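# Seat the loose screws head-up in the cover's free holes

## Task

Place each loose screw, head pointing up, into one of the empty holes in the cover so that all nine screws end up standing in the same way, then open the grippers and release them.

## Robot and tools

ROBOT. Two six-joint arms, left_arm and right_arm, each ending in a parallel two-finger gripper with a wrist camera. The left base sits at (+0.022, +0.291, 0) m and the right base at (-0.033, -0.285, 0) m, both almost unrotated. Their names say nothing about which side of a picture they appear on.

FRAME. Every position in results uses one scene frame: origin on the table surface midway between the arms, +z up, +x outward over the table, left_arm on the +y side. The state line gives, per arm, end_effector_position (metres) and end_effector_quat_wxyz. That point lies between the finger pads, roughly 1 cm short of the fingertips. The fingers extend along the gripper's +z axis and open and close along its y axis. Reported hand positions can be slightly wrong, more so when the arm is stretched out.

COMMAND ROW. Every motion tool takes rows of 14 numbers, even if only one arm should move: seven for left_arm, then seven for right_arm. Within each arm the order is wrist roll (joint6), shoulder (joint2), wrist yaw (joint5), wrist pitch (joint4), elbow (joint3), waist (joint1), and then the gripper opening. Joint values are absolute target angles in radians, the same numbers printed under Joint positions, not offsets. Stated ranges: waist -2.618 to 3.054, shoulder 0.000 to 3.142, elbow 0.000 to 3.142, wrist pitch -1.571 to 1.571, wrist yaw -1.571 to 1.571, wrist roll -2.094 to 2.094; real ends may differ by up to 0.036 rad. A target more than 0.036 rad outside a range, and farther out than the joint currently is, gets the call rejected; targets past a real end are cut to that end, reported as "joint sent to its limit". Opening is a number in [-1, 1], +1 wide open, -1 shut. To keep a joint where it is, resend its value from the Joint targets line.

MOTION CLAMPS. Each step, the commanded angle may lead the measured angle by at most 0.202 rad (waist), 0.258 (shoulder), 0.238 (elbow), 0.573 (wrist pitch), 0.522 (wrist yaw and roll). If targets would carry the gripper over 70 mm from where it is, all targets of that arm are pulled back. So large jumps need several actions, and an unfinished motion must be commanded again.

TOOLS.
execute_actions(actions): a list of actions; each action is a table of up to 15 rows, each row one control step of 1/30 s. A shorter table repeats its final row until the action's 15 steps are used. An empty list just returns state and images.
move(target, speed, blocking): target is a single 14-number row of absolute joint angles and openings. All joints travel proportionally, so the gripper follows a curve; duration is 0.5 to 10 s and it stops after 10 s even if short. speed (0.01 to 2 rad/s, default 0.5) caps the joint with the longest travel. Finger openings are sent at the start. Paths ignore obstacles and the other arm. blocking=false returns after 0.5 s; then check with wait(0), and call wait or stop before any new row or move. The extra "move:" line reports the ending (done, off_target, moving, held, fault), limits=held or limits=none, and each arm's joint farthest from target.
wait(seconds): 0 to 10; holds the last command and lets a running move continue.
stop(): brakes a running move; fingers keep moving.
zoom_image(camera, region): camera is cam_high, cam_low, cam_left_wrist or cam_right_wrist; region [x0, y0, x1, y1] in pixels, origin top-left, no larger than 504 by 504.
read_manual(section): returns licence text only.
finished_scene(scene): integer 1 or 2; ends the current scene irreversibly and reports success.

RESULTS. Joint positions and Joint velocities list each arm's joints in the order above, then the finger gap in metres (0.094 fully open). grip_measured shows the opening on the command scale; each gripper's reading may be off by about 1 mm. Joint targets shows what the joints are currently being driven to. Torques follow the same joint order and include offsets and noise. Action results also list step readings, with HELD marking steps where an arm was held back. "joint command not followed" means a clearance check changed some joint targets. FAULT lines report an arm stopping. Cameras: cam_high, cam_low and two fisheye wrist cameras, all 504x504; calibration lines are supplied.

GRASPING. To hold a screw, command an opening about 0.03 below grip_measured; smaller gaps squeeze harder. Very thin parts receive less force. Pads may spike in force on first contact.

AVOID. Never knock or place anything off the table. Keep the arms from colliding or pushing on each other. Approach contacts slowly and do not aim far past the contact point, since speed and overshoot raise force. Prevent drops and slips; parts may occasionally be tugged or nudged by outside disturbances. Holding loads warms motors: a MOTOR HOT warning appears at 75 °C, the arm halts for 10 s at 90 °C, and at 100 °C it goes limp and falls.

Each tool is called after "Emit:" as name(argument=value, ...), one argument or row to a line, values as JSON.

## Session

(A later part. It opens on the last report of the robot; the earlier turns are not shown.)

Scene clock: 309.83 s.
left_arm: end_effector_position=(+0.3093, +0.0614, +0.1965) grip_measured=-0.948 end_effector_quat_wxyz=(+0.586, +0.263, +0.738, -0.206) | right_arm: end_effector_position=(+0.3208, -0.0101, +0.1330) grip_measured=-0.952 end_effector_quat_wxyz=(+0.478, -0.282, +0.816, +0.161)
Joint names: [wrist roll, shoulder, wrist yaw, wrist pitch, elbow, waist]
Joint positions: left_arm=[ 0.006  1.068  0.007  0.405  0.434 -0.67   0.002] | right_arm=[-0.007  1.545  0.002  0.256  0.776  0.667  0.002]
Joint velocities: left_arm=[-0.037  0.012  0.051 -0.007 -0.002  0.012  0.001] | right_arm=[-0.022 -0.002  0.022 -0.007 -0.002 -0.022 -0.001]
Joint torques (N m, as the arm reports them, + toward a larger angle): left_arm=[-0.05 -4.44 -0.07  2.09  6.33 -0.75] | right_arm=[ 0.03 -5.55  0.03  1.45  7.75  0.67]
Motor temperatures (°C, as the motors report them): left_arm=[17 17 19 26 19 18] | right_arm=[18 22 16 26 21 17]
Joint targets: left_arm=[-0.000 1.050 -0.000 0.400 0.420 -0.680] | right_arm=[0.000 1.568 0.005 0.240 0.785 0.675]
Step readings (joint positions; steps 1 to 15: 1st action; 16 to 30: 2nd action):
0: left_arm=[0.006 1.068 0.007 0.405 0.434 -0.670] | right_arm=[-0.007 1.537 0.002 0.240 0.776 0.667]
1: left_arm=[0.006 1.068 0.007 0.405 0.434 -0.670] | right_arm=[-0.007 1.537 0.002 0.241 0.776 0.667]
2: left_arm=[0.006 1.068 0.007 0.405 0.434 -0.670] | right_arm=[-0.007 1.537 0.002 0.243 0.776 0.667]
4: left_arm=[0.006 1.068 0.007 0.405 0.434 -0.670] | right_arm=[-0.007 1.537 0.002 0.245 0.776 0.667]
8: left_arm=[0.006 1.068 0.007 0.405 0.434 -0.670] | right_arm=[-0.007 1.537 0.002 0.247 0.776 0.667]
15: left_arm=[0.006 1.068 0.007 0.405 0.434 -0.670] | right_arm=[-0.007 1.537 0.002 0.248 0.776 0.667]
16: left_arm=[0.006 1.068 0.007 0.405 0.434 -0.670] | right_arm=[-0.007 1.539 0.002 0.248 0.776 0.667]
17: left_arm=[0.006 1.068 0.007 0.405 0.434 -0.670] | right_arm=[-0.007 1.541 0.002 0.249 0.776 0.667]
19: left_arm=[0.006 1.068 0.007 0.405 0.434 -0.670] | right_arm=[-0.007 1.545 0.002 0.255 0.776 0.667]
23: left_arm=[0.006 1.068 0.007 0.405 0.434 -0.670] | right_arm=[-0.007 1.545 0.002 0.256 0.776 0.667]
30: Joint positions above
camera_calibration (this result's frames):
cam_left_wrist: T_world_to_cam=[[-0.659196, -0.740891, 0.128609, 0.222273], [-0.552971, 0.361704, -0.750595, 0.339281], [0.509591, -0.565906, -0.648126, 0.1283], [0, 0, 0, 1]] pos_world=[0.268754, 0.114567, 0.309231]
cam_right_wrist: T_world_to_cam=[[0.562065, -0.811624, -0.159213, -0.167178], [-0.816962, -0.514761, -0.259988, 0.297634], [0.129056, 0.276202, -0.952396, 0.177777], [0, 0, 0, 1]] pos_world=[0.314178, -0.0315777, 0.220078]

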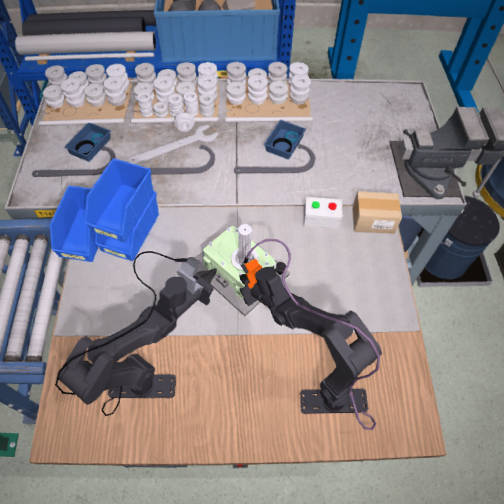

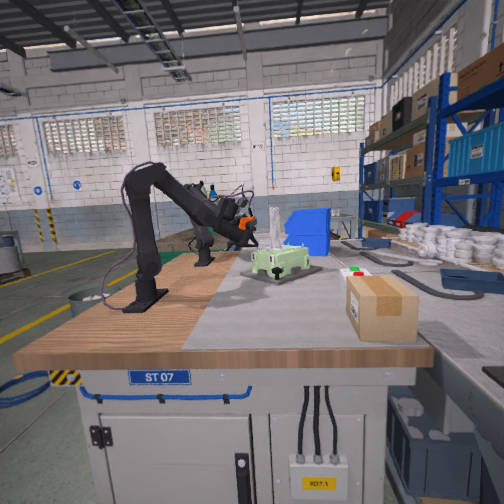

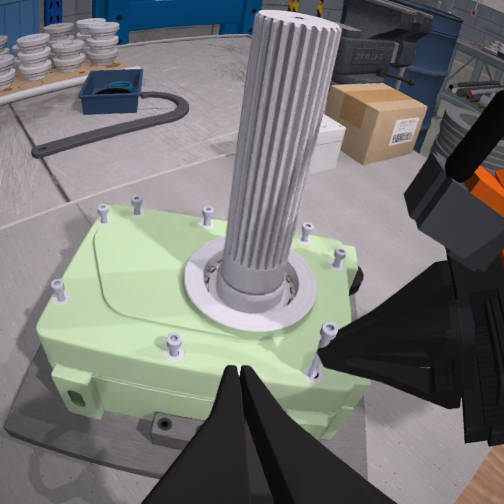

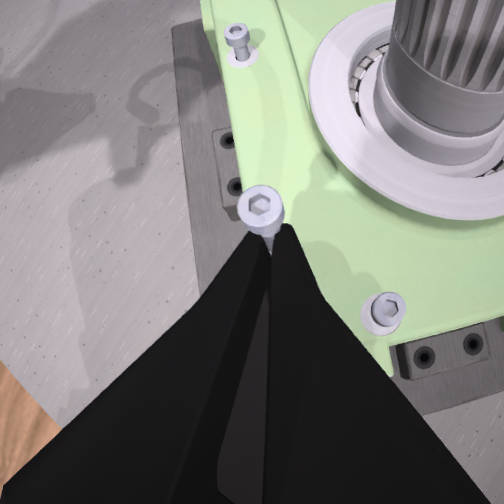

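Emit:
execute_actions(
  actions=[
    [[0,1.05,0,0.4,0.42,-0.68,-0.95,0,1.541,0.002,0.262,0.79,0.675,-0.965],[0,1.05,0,0.4,0.42,-0.68,-0.95,0,1.541,0.002,0.262,0.79,0.675,-0.965],[0,1.05,0,0.4,0.42,-0.68,-0.95,0,1.511,0.002,0.255,0.79,0.675,-0.965],[0,1.05,0,0.4,0.42,-0.68,-0.95,0,1.511,0.002,0.255,0.79,0.675,-0.965],[0,1.05,0,0.4,0.42,-0.68,-0.95,0,1.54,0.002,0.245,0.79,0.675,-0.965]],
    [[0,1.05,0,0.4,0.42,-0.68,-0.95,0,1.54,0.002,0.21,0.79,0.675,-0.965]],
  ],
)

Emit:
zoom_image(
  camera="cam_left_wrist",
  region=[270,300,370,400],
)

Scene clock: 312.43 s.
left_arm: end_effector_position=(+0.3093, +0.0614, +0.1965) grip_measured=-0.948 end_effector_quat_wxyz=(+0.586, +0.263, +0.738, -0.206) | right_arm: end_effector_position=(+0.3207, -0.0102, +0.1329) grip_measured=-0.952 end_effector_quat_wxyz=(+0.478, -0.282, +0.816, +0.161)
Joint names: [wrist roll, shoulder, wrist yaw, wrist pitch, elbow, waist]
Joint positions: left_arm=[ 0.006  1.068  0.007  0.405  0.434 -0.67   0.002] | right_arm=[-0.007  1.545  0.002  0.255  0.776  0.667  0.002]
Joint velocities: left_arm=[-0.007 -0.002 -0.007 -0.022 -0.022 -0.002 -0.   ] | right_arm=[-0.022  0.002 -0.051 -0.022 -0.002 -0.007  0.001]
Joint torques (N m, as the arm reports them, + toward a larger angle): left_arm=[-0.07 -4.42 -0.07  2.04  6.3  -0.71] | right_arm=[ 0.04 -7.99  0.    1.21  8.15  0.73]
Motor temperatures (°C, as the motors report them): left_arm=[17 17 19 26 19 18] | right_arm=[18 22 16 26 21 17]
Joint targets: left_arm=[0.000 1.050 0.000 0.400 0.420 -0.680] | right_arm=[-0.000 1.540 0.002 0.210 0.790 0.675]
Step readings (joint positions; steps 1 to 15: 1st action; 16 to 30: 2nd action):
0: left_arm=[0.006 1.068 0.007 0.405 0.434 -0.670] | right_arm=[-0.007 1.545 0.002 0.256 0.776 0.667]
1: left_arm=[0.006 1.068 0.007 0.405 0.434 -0.670] | right_arm=[-0.007 1.545 0.002 0.257 0.776 0.667]
2: left_arm=[0.006 1.068 0.007 0.405 0.434 -0.670] | right_arm=[-0.007 1.545 0.002 0.257 0.776 0.667]
4: left_arm=[0.006 1.068 0.007 0.405 0.434 -0.670] | right_arm=[-0.007 1.545 0.002 0.257 0.776 0.667]
8: left_arm=[0.006 1.068 0.007 0.405 0.434 -0.670] | right_arm=[-0.007 1.545 0.002 0.257 0.776 0.667]
15: left_arm=[0.006 1.068 0.007 0.405 0.434 -0.670] | right_arm=[-0.007 1.545 0.002 0.257 0.776 0.667]
16: left_arm=[0.006 1.068 0.007 0.405 0.434 -0.670] | right_arm=[-0.007 1.545 0.002 0.256 0.776 0.667]
17: left_arm=[0.006 1.068 0.007 0.405 0.434 -0.670] | right_arm=[-0.007 1.545 0.002 0.255 0.776 0.667]
19: left_arm=[0.006 1.068 0.007 0.405 0.434 -0.670] | right_arm=[-0.007 1.545 0.002 0.255 0.776 0.667]
23: left_arm=[0.006 1.068 0.007 0.405 0.434 -0.670] | right_arm=[-0.007 1.545 0.002 0.255 0.776 0.667]
30: Joint positions above
camera_calibration (this result's frames):
cam_left_wrist: T_world_to_cam=[[-0.659196, -0.740891, 0.128609, 0.222273], [-0.552971, 0.361704, -0.750595, 0.339281], [0.509591, -0.565906, -0.648126, 0.1283], [0, 0, 0, 1]] pos_world=[0.268754, 0.114567, 0.309231]
cam_right_wrist: T_world_to_cam=[[0.562017, -0.811661, -0.159193, -0.167182], [-0.817041, -0.514822, -0.259622, 0.297544], [0.128769, 0.275979, -0.952499, 0.177815], [0, 0, 0, 1]] pos_world=[0.314167, -0.0315859, 0.220003]

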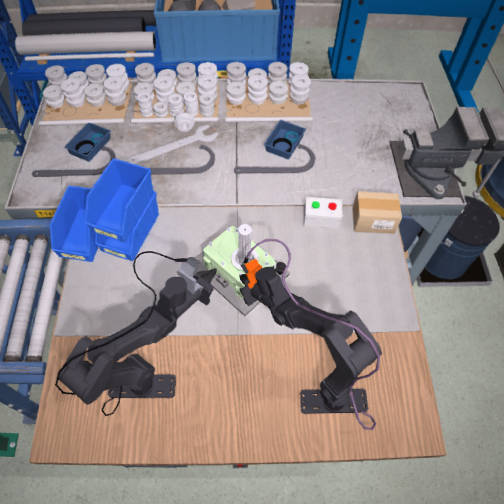

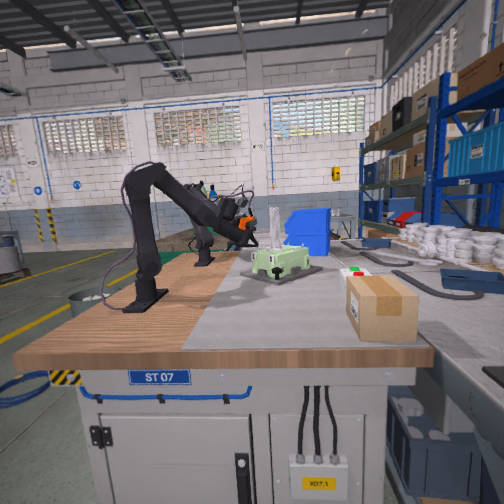

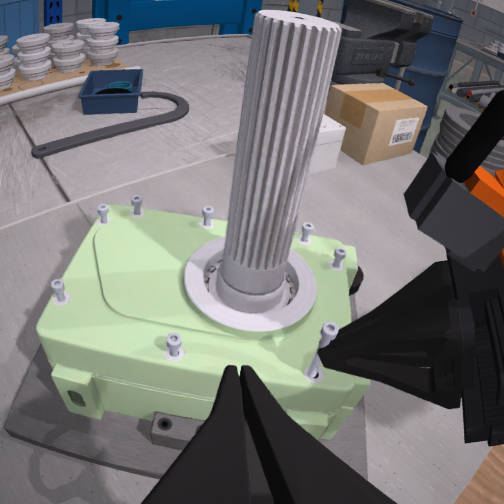

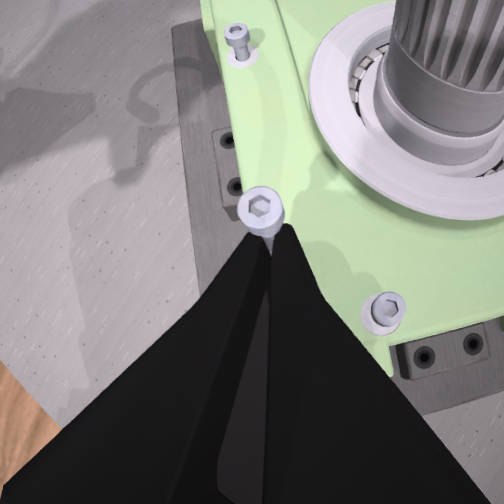

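Region (270, 300, 370, 400) of cam_left_wrist's 504x504 image, scaled by 5.040, with more detail than that image has.

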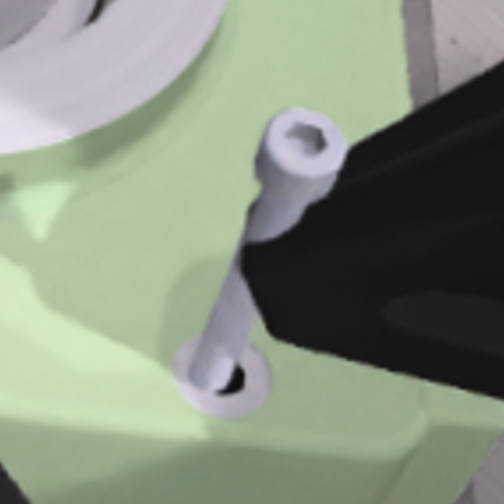

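Emit:
execute_actions(
  actions=[
    [[0,1.05,0,0.4,0.42,-0.68,-0.95,0,1.505,0.002,0.245,0.79,0.675,-0.965],[0,1.05,0,0.4,0.42,-0.68,-0.95,0,1.505,0.002,0.245,0.79,0.675,-0.965],[0,1.05,0,0.4,0.42,-0.68,-0.95,0,1.54,0.002,0.245,0.79,0.675,-0.965]],
    [[0,1.05,0,0.4,0.42,-0.68,-0.95,0,1.54,0.002,0.21,0.79,0.675,-0.965]],
  ],
)

Emit:
zoom_image(
  camera="cam_left_wrist",
  region=[270,300,370,400],
)

Scene clock: 314.67 s.
left_arm: end_effector_position=(+0.3093, +0.0614, +0.1965) grip_measured=-0.948 end_effector_quat_wxyz=(+0.586, +0.263, +0.738, -0.206) | right_arm: end_effector_position=(+0.3196, -0.0110, +0.1330) grip_measured=-0.952 end_effector_quat_wxyz=(+0.476, -0.282, +0.818, +0.160)
Joint names: [wrist roll, shoulder, wrist yaw, wrist pitch, elbow, waist]
Joint positions: left_arm=[ 0.006  1.068  0.007  0.405  0.434 -0.67   0.002] | right_arm=[-0.007  1.54   0.002  0.245  0.776  0.667  0.002]
Joint velocities: left_arm=[ 0.051 -0.002 -0.022 -0.037 -0.002 -0.022 -0.   ] | right_arm=[ 0.007 -0.002  0.037 -0.066 -0.002 -0.022 -0.   ]
Joint torques (N m, as the arm reports them, + toward a larger angle): left_arm=[-0.07 -4.24 -0.05  2.1   6.26 -0.59] | right_arm=[ 0.04 -7.44 -0.01  1.3   8.16  0.68]
Motor temperatures (°C, as the motors report them): left_arm=[17 17 19 26 19 18] | right_arm=[18 22 16 26 21 17]
Joint targets: left_arm=[0.000 1.050 0.000 0.400 0.420 -0.680] | right_arm=[-0.000 1.540 0.002 0.210 0.790 0.675]
Step readings (joint positions; steps 1 to 15: 1st action; 16 to 30: 2nd action):
0: left_arm=[0.006 1.068 0.007 0.405 0.434 -0.670] | right_arm=[-0.007 1.545 0.002 0.255 0.776 0.667]
1: left_arm=[0.006 1.068 0.007 0.405 0.434 -0.670] | right_arm=[-0.007 1.543 0.002 0.255 0.776 0.667]
2: left_arm=[0.006 1.068 0.007 0.405 0.434 -0.670] | right_arm=[-0.007 1.540 0.002 0.253 0.776 0.667]
4: left_arm=[0.006 1.068 0.007 0.405 0.434 -0.670] | right_arm=[-0.007 1.540 0.002 0.256 0.776 0.667]
8: left_arm=[0.006 1.068 0.007 0.405 0.434 -0.670] | right_arm=[-0.007 1.540 0.002 0.254 0.776 0.667]
15: left_arm=[0.006 1.068 0.007 0.405 0.434 -0.670] | right_arm=[-0.007 1.540 0.002 0.254 0.776 0.667]
16: left_arm=[0.006 1.068 0.007 0.405 0.434 -0.670] | right_arm=[-0.007 1.540 0.002 0.251 0.776 0.667]
17: left_arm=[0.006 1.068 0.007 0.405 0.434 -0.670] | right_arm=[-0.007 1.540 0.002 0.247 0.776 0.667]
19: left_arm=[0.006 1.068 0.007 0.405 0.434 -0.670] | right_arm=[-0.007 1.540 0.002 0.245 0.776 0.667]
23: left_arm=[0.006 1.068 0.007 0.405 0.434 -0.670] | right_arm=[-0.007 1.540 0.002 0.245 0.776 0.667]
30: Joint positions above
camera_calibration (this result's frames):
cam_left_wrist: T_world_to_cam=[[-0.659196, -0.740891, 0.128609, 0.222273], [-0.552971, 0.361704, -0.750595, 0.339281], [0.509591, -0.565906, -0.648126, 0.1283], [0, 0, 0, 1]] pos_world=[0.268754, 0.114567, 0.309231]
cam_right_wrist: T_world_to_cam=[[0.561393, -0.812144, -0.158931, -0.167074], [-0.818049, -0.515603, -0.254852, 0.295917], [0.125031, 0.273086, -0.95383, 0.17966], [0, 0, 0, 1]] pos_world=[0.313406, -0.0321752, 0.220226]

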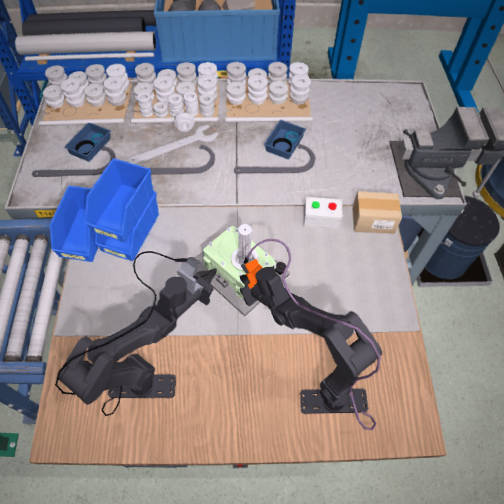

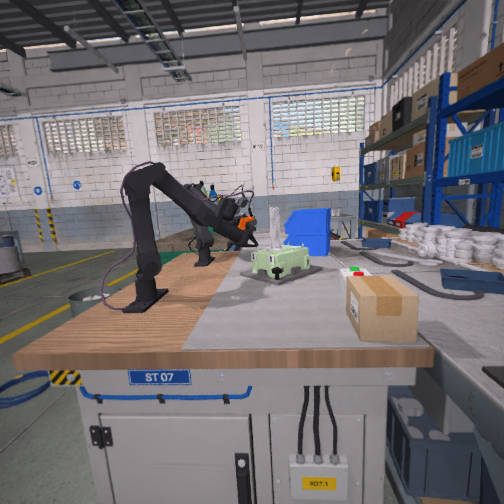

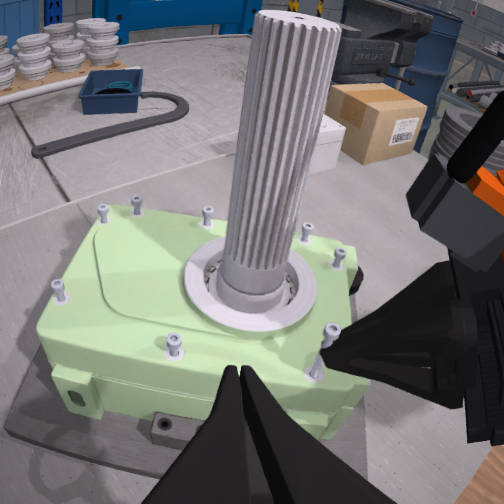

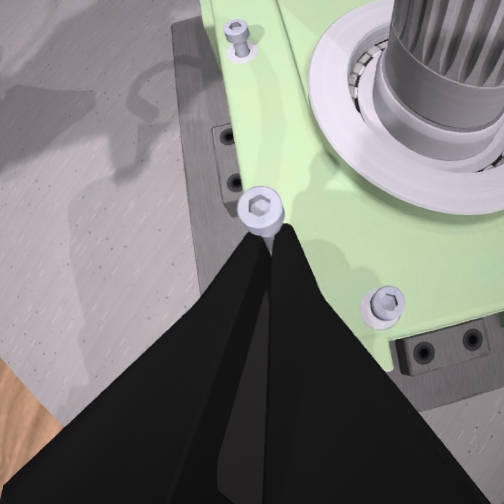

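Region (270, 300, 370, 400) of cam_left_wrist's 504x504 image, scaled by 5.040, with more detail than that image has.

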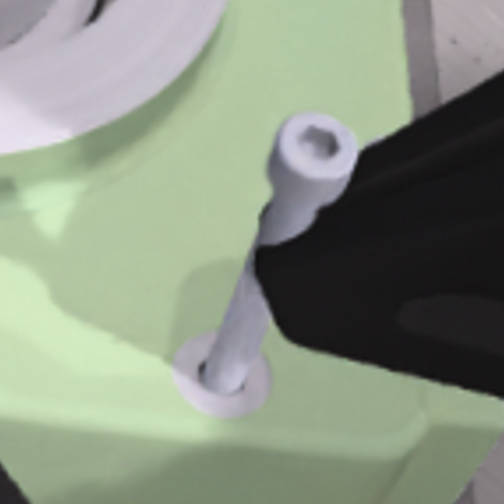

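Nearly centred. Nudge yaw right under light pressure.

Emit:
execute_actions(
  actions=[
    [[0,1.05,0,0.4,0.42,-0.68,-0.95,0,1.54,0.02,0.235,0.79,0.675,-0.965],[0,1.05,0,0.4,0.42,-0.68,-0.95,0,1.54,0.02,0.235,0.79,0.675,-0.965],[0,1.05,0,0.4,0.42,-0.68,-0.95,0,1.54,0.02,0.235,0.79,0.675,-0.965],[0,1.05,0,0.4,0.42,-0.68,-0.95,0,1.54,0.005,0.2,0.79,0.675,-0.965]],
    [[0,1.05,0,0.4,0.42,-0.68,-0.95,0,1.575,0.005,0.19,0.78,0.675,-0.965]],
  ],
)

Emit:
zoom_image(
  camera="cam_left_wrist",
  region=[270,300,370,400],
)

Scene clock: 317.47 s.
left_arm: end_effector_position=(+0.3093, +0.0614, +0.1965) grip_measured=-0.948 end_effector_quat_wxyz=(+0.586, +0.263, +0.738, -0.206) | right_arm: end_effector_position=(+0.3193, -0.0119, +0.1237) grip_measured=-0.952 end_effector_quat_wxyz=(+0.465, -0.284, +0.824, +0.155)
Joint names: [wrist roll, shoulder, wrist yaw, wrist pitch, elbow, waist]
Joint positions: left_arm=[ 0.006  1.068  0.007  0.405  0.434 -0.67   0.002] | right_arm=[-0.007  1.558  0.004  0.237  0.776  0.667  0.002]
Joint velocities: left_arm=[-0.037  0.007 -0.022  0.081  0.002 -0.007  0.   ] | right_arm=[-0.007  0.002  0.007 -0.066 -0.022  0.012  0.   ]
Joint torques (N m, as the arm reports them, + toward a larger angle): left_arm=[-0.11 -4.28 -0.07  2.1   6.27 -0.69] | right_arm=[ 0.04 -6.04  0.    1.19  7.27  0.68]
Motor temperatures (°C, as the motors report them): left_arm=[17 17 19 26 19 18] | right_arm=[18 22 16 26 21 17]
Joint targets: left_arm=[0.000 1.050 0.000 0.400 0.420 -0.680] | right_arm=[0.000 1.575 0.005 0.190 0.780 0.675]
Step readings (joint positions; steps 1 to 15: 1st action; 16 to 30: 2nd action):
0: left_arm=[0.006 1.068 0.007 0.405 0.434 -0.670] | right_arm=[-0.007 1.540 0.002 0.245 0.776 0.667]
1: left_arm=[0.006 1.068 0.007 0.405 0.434 -0.670] | right_arm=[-0.007 1.540 0.002 0.245 0.776 0.667]
2: left_arm=[0.006 1.068 0.007 0.405 0.434 -0.670] | right_arm=[-0.007 1.540 0.003 0.245 0.776 0.667]
4: left_arm=[0.006 1.068 0.007 0.405 0.434 -0.670] | right_arm=[-0.007 1.540 0.004 0.243 0.776 0.667]
8: left_arm=[0.006 1.068 0.007 0.405 0.434 -0.670] | right_arm=[-0.007 1.540 0.004 0.238 0.776 0.667]
15: left_arm=[0.006 1.068 0.007 0.405 0.434 -0.670] | right_arm=[-0.007 1.540 0.004 0.238 0.776 0.667]
16: left_arm=[0.006 1.068 0.007 0.405 0.434 -0.670] | right_arm=[-0.007 1.541 0.004 0.238 0.776 0.667]
17: left_arm=[0.006 1.068 0.007 0.405 0.434 -0.670] | right_arm=[-0.007 1.544 0.004 0.238 0.776 0.667]
19: left_arm=[0.006 1.068 0.007 0.405 0.434 -0.670] | right_arm=[-0.007 1.552 0.004 0.237 0.776 0.667]
23: left_arm=[0.006 1.068 0.007 0.405 0.434 -0.670] | right_arm=[-0.007 1.558 0.004 0.237 0.776 0.667]
30: Joint positions above
camera_calibration (this result's frames):
cam_left_wrist: T_world_to_cam=[[-0.659196, -0.740891, 0.128609, 0.222273], [-0.552971, 0.361704, -0.750595, 0.339281], [0.509591, -0.565906, -0.648126, 0.1283], [0, 0, 0, 1]] pos_world=[0.268754, 0.114567, 0.309231]
cam_right_wrist: T_world_to_cam=[[0.556419, -0.816101, -0.156132, -0.167879], [-0.82401, -0.517822, -0.229931, 0.291564], [0.106799, 0.256592, -0.960601, 0.177498], [0, 0, 0, 1]] pos_world=[0.314706, -0.0315725, 0.211333]

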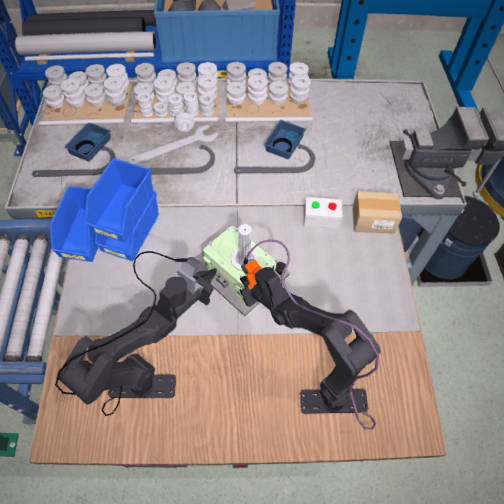

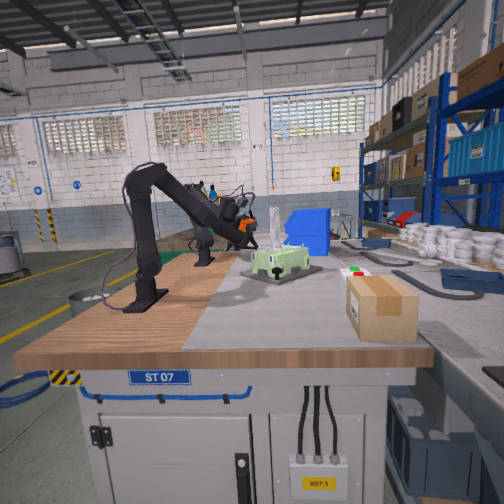

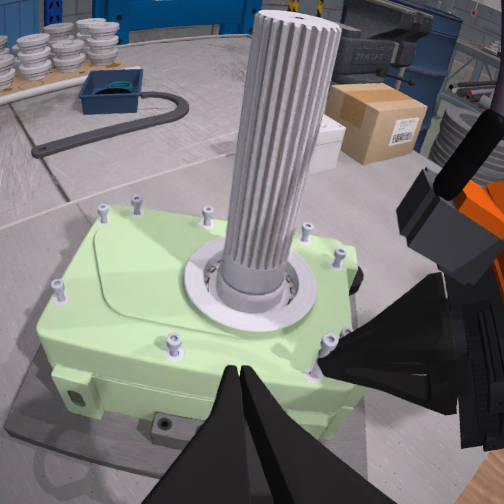

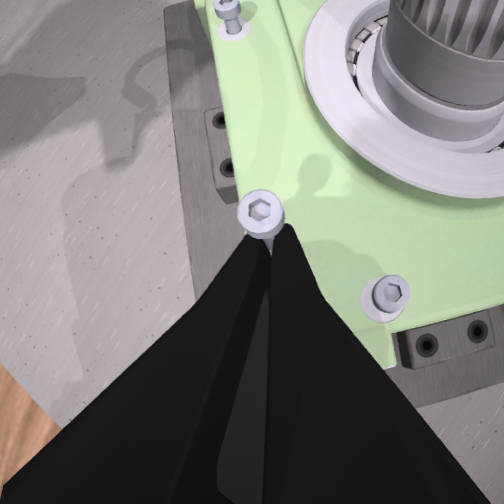

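Region (270, 300, 370, 400) of cam_left_wrist's 504x504 image, scaled by 5.040, with more detail than that image has.

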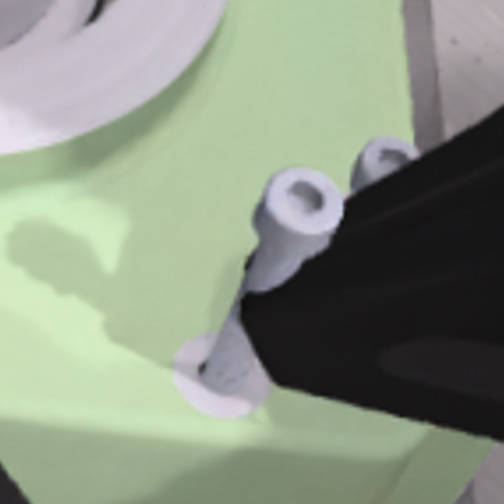

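In. Release and back off.

Emit:
execute_actions(
  actions=[
    [[0,1.05,0,0.4,0.42,-0.68,-0.95,0,1.56,0.005,0.232,0.785,0.672,-0.965],[0,1.05,0,0.4,0.42,-0.68,-0.95,0,1.56,0.005,0.232,0.785,0.672,-0.965],[0,1.05,0,0.4,0.42,-0.68,-0.95,0,1.56,0.005,0.232,0.785,0.672,-0.88]],
    [[0,1.05,0,0.4,0.42,-0.68,-0.95,0,1.56,0.005,0.232,0.785,0.672,-0.72]],
    [[0,1.05,0,0.4,0.42,-0.68,-0.95,0,1.48,0.005,0.232,0.74,0.672,-0.72]],
    [[0,1.05,0,0.4,0.42,-0.68,-0.95,0,1.36,0.005,0.232,0.68,0.672,-0.72]],
  ],
)

Emit:
zoom_image(
  camera="cam_left_wrist",
  region=[30,150,400,420],
)

Scene clock: 320.87 s.
left_arm: end_effector_position=(+0.3093, +0.0614, +0.1965) grip_measured=-0.948 end_effector_quat_wxyz=(+0.586, +0.263, +0.738, -0.206) | right_arm: end_effector_position=(+0.2998, -0.0270, +0.1625) grip_measured=-0.722 end_effector_quat_wxyz=(+0.507, -0.275, +0.799, +0.170)
Joint names: [wrist roll, shoulder, wrist yaw, wrist pitch, elbow, waist]
Joint positions: left_arm=[ 0.006  1.068  0.007  0.405  0.434 -0.67   0.002] | right_arm=[-0.007  1.373  0.004  0.241  0.689  0.667  0.013]
Joint velocities: left_arm=[-0.051 -0.012 -0.037 -0.022 -0.002  0.012 -0.   ] | right_arm=[-0.125  0.002  0.081 -0.022  0.002 -0.007 -0.   ]
Joint torques (N m, as the arm reports them, + toward a larger angle): left_arm=[-0.06 -4.31 -0.06  2.09  6.47 -0.56] | right_arm=[ 0.04 -7.12  0.    1.56  6.61  0.43]
Motor temperatures (°C, as the motors report them): left_arm=[17 17 19 26 19 18] | right_arm=[18 22 16 26 20 17]
Joint targets: left_arm=[0.000 1.050 0.000 0.400 0.420 -0.680] | right_arm=[-0.000 1.360 0.005 0.232 0.680 0.672]
Step readings (joint positions; steps 1 to 15: 1st action; 16 to 30: 2nd action; 31 to 45: 3rd action; 46 to 60: 4th action):
0: left_arm=[0.006 1.068 0.007 0.405 0.434 -0.670] | right_arm=[-0.007 1.558 0.004 0.237 0.776 0.667]
1: left_arm=[0.006 1.068 0.007 0.405 0.434 -0.670] | right_arm=[-0.007 1.558 0.004 0.237 0.776 0.667]
2: left_arm=[0.006 1.068 0.007 0.405 0.434 -0.670] | right_arm=[-0.007 1.558 0.004 0.238 0.776 0.667]
4: left_arm=[0.006 1.068 0.007 0.405 0.434 -0.670] | right_arm=[-0.007 1.558 0.004 0.238 0.776 0.667]
8: left_arm=[0.006 1.068 0.007 0.405 0.434 -0.670] | right_arm=[-0.007 1.558 0.004 0.238 0.776 0.667]
15: left_arm=[0.006 1.068 0.007 0.405 0.434 -0.670] | right_arm=[-0.007 1.558 0.004 0.238 0.776 0.667]
16: left_arm=[0.006 1.068 0.007 0.405 0.434 -0.670] | right_arm=[-0.007 1.558 0.004 0.238 0.776 0.667]
17: left_arm=[0.006 1.068 0.007 0.405 0.434 -0.670] | right_arm=[-0.007 1.558 0.004 0.238 0.776 0.667]
19: left_arm=[0.006 1.068 0.007 0.405 0.434 -0.670] | right_arm=[-0.007 1.558 0.004 0.238 0.776 0.667]
23: left_arm=[0.006 1.068 0.007 0.405 0.434 -0.670] | right_arm=[-0.007 1.558 0.004 0.238 0.776 0.667]
30: left_arm=[0.006 1.068 0.007 0.405 0.434 -0.670] | right_arm=[-0.007 1.558 0.004 0.238 0.776 0.667]
31: left_arm=[0.006 1.068 0.007 0.405 0.434 -0.670] | right_arm=[-0.007 1.552 0.004 0.238 0.772 0.667]
32: left_arm=[0.006 1.068 0.007 0.405 0.434 -0.670] | right_arm=[-0.007 1.539 0.004 0.237 0.763 0.667]
34: left_arm=[0.006 1.068 0.007 0.405 0.434 -0.670] | right_arm=[-0.007 1.513 0.004 0.236 0.751 0.667]
38: left_arm=[0.006 1.068 0.007 0.405 0.434 -0.670] | right_arm=[-0.007 1.499 0.004 0.239 0.750 0.667]
45: left_arm=[0.006 1.068 0.007 0.405 0.434 -0.670] | right_arm=[-0.007 1.499 0.004 0.239 0.750 0.667]
46: left_arm=[0.006 1.068 0.007 0.405 0.434 -0.670] | right_arm=[-0.007 1.485 0.004 0.241 0.741 0.667]
47: left_arm=[0.006 1.068 0.007 0.405 0.434 -0.670] | right_arm=[-0.007 1.455 0.004 0.238 0.718 0.667]
49: left_arm=[0.006 1.068 0.007 0.405 0.434 -0.670] | right_arm=[-0.007 1.399 0.004 0.232 0.691 0.667]
53: left_arm=[0.006 1.068 0.007 0.405 0.434 -0.670] | right_arm=[-0.007 1.373 0.004 0.242 0.689 0.667]
60: Joint positions above
camera_calibration (this result's frames):
cam_left_wrist: T_world_to_cam=[[-0.659196, -0.740891, 0.128609, 0.222273], [-0.552971, 0.361704, -0.750595, 0.339281], [0.509591, -0.565906, -0.648126, 0.1283], [0, 0, 0, 1]] pos_world=[0.268754, 0.114567, 0.309231]
cam_right_wrist: T_world_to_cam=[[0.569217, -0.806194, -0.161382, -0.16601], [-0.801554, -0.500438, -0.327221, 0.286123], [0.183042, 0.315616, -0.931065, 0.194649], [0, 0, 0, 1]] pos_world=[0.28821, -0.0520838, 0.248066]

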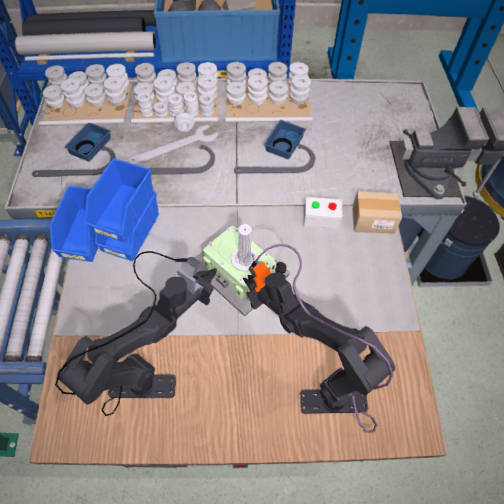

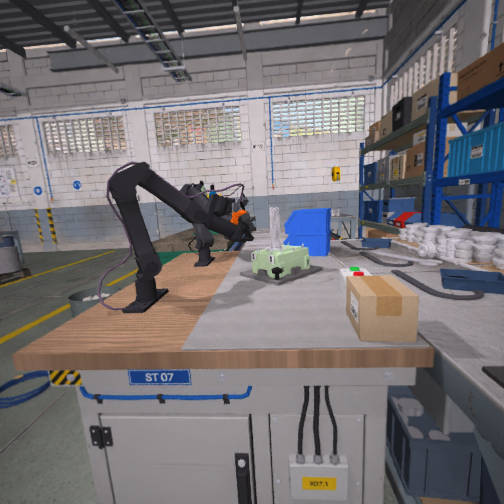

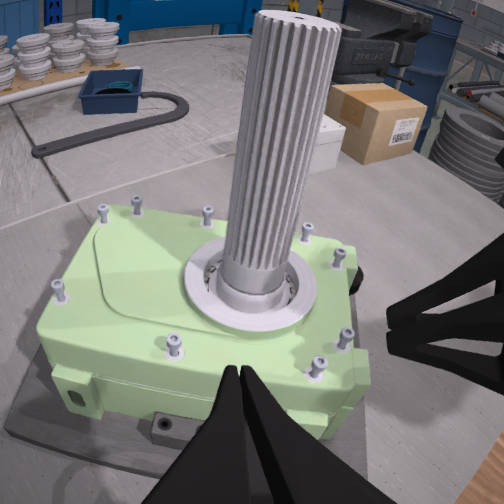

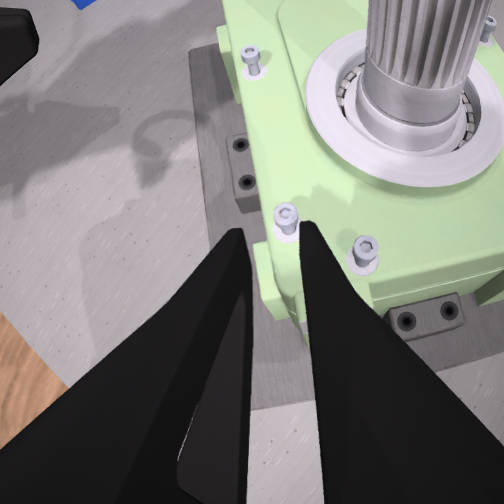

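Region (30, 150, 400, 420) of cam_left_wrist's 504x504 image, scaled by 1.362, with more detail than that image has; it fills the top 368 rows of this view, and the rest is white.

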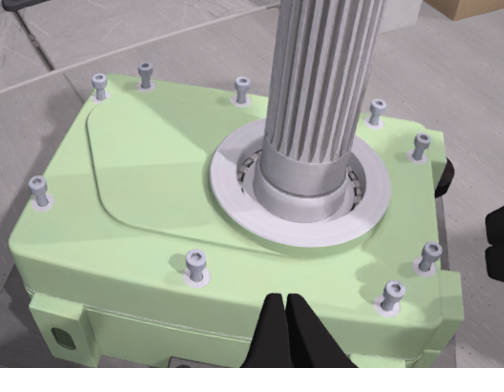

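Emit:
finished_scene(
  scene=1,
)

The scene is finished: the task was done.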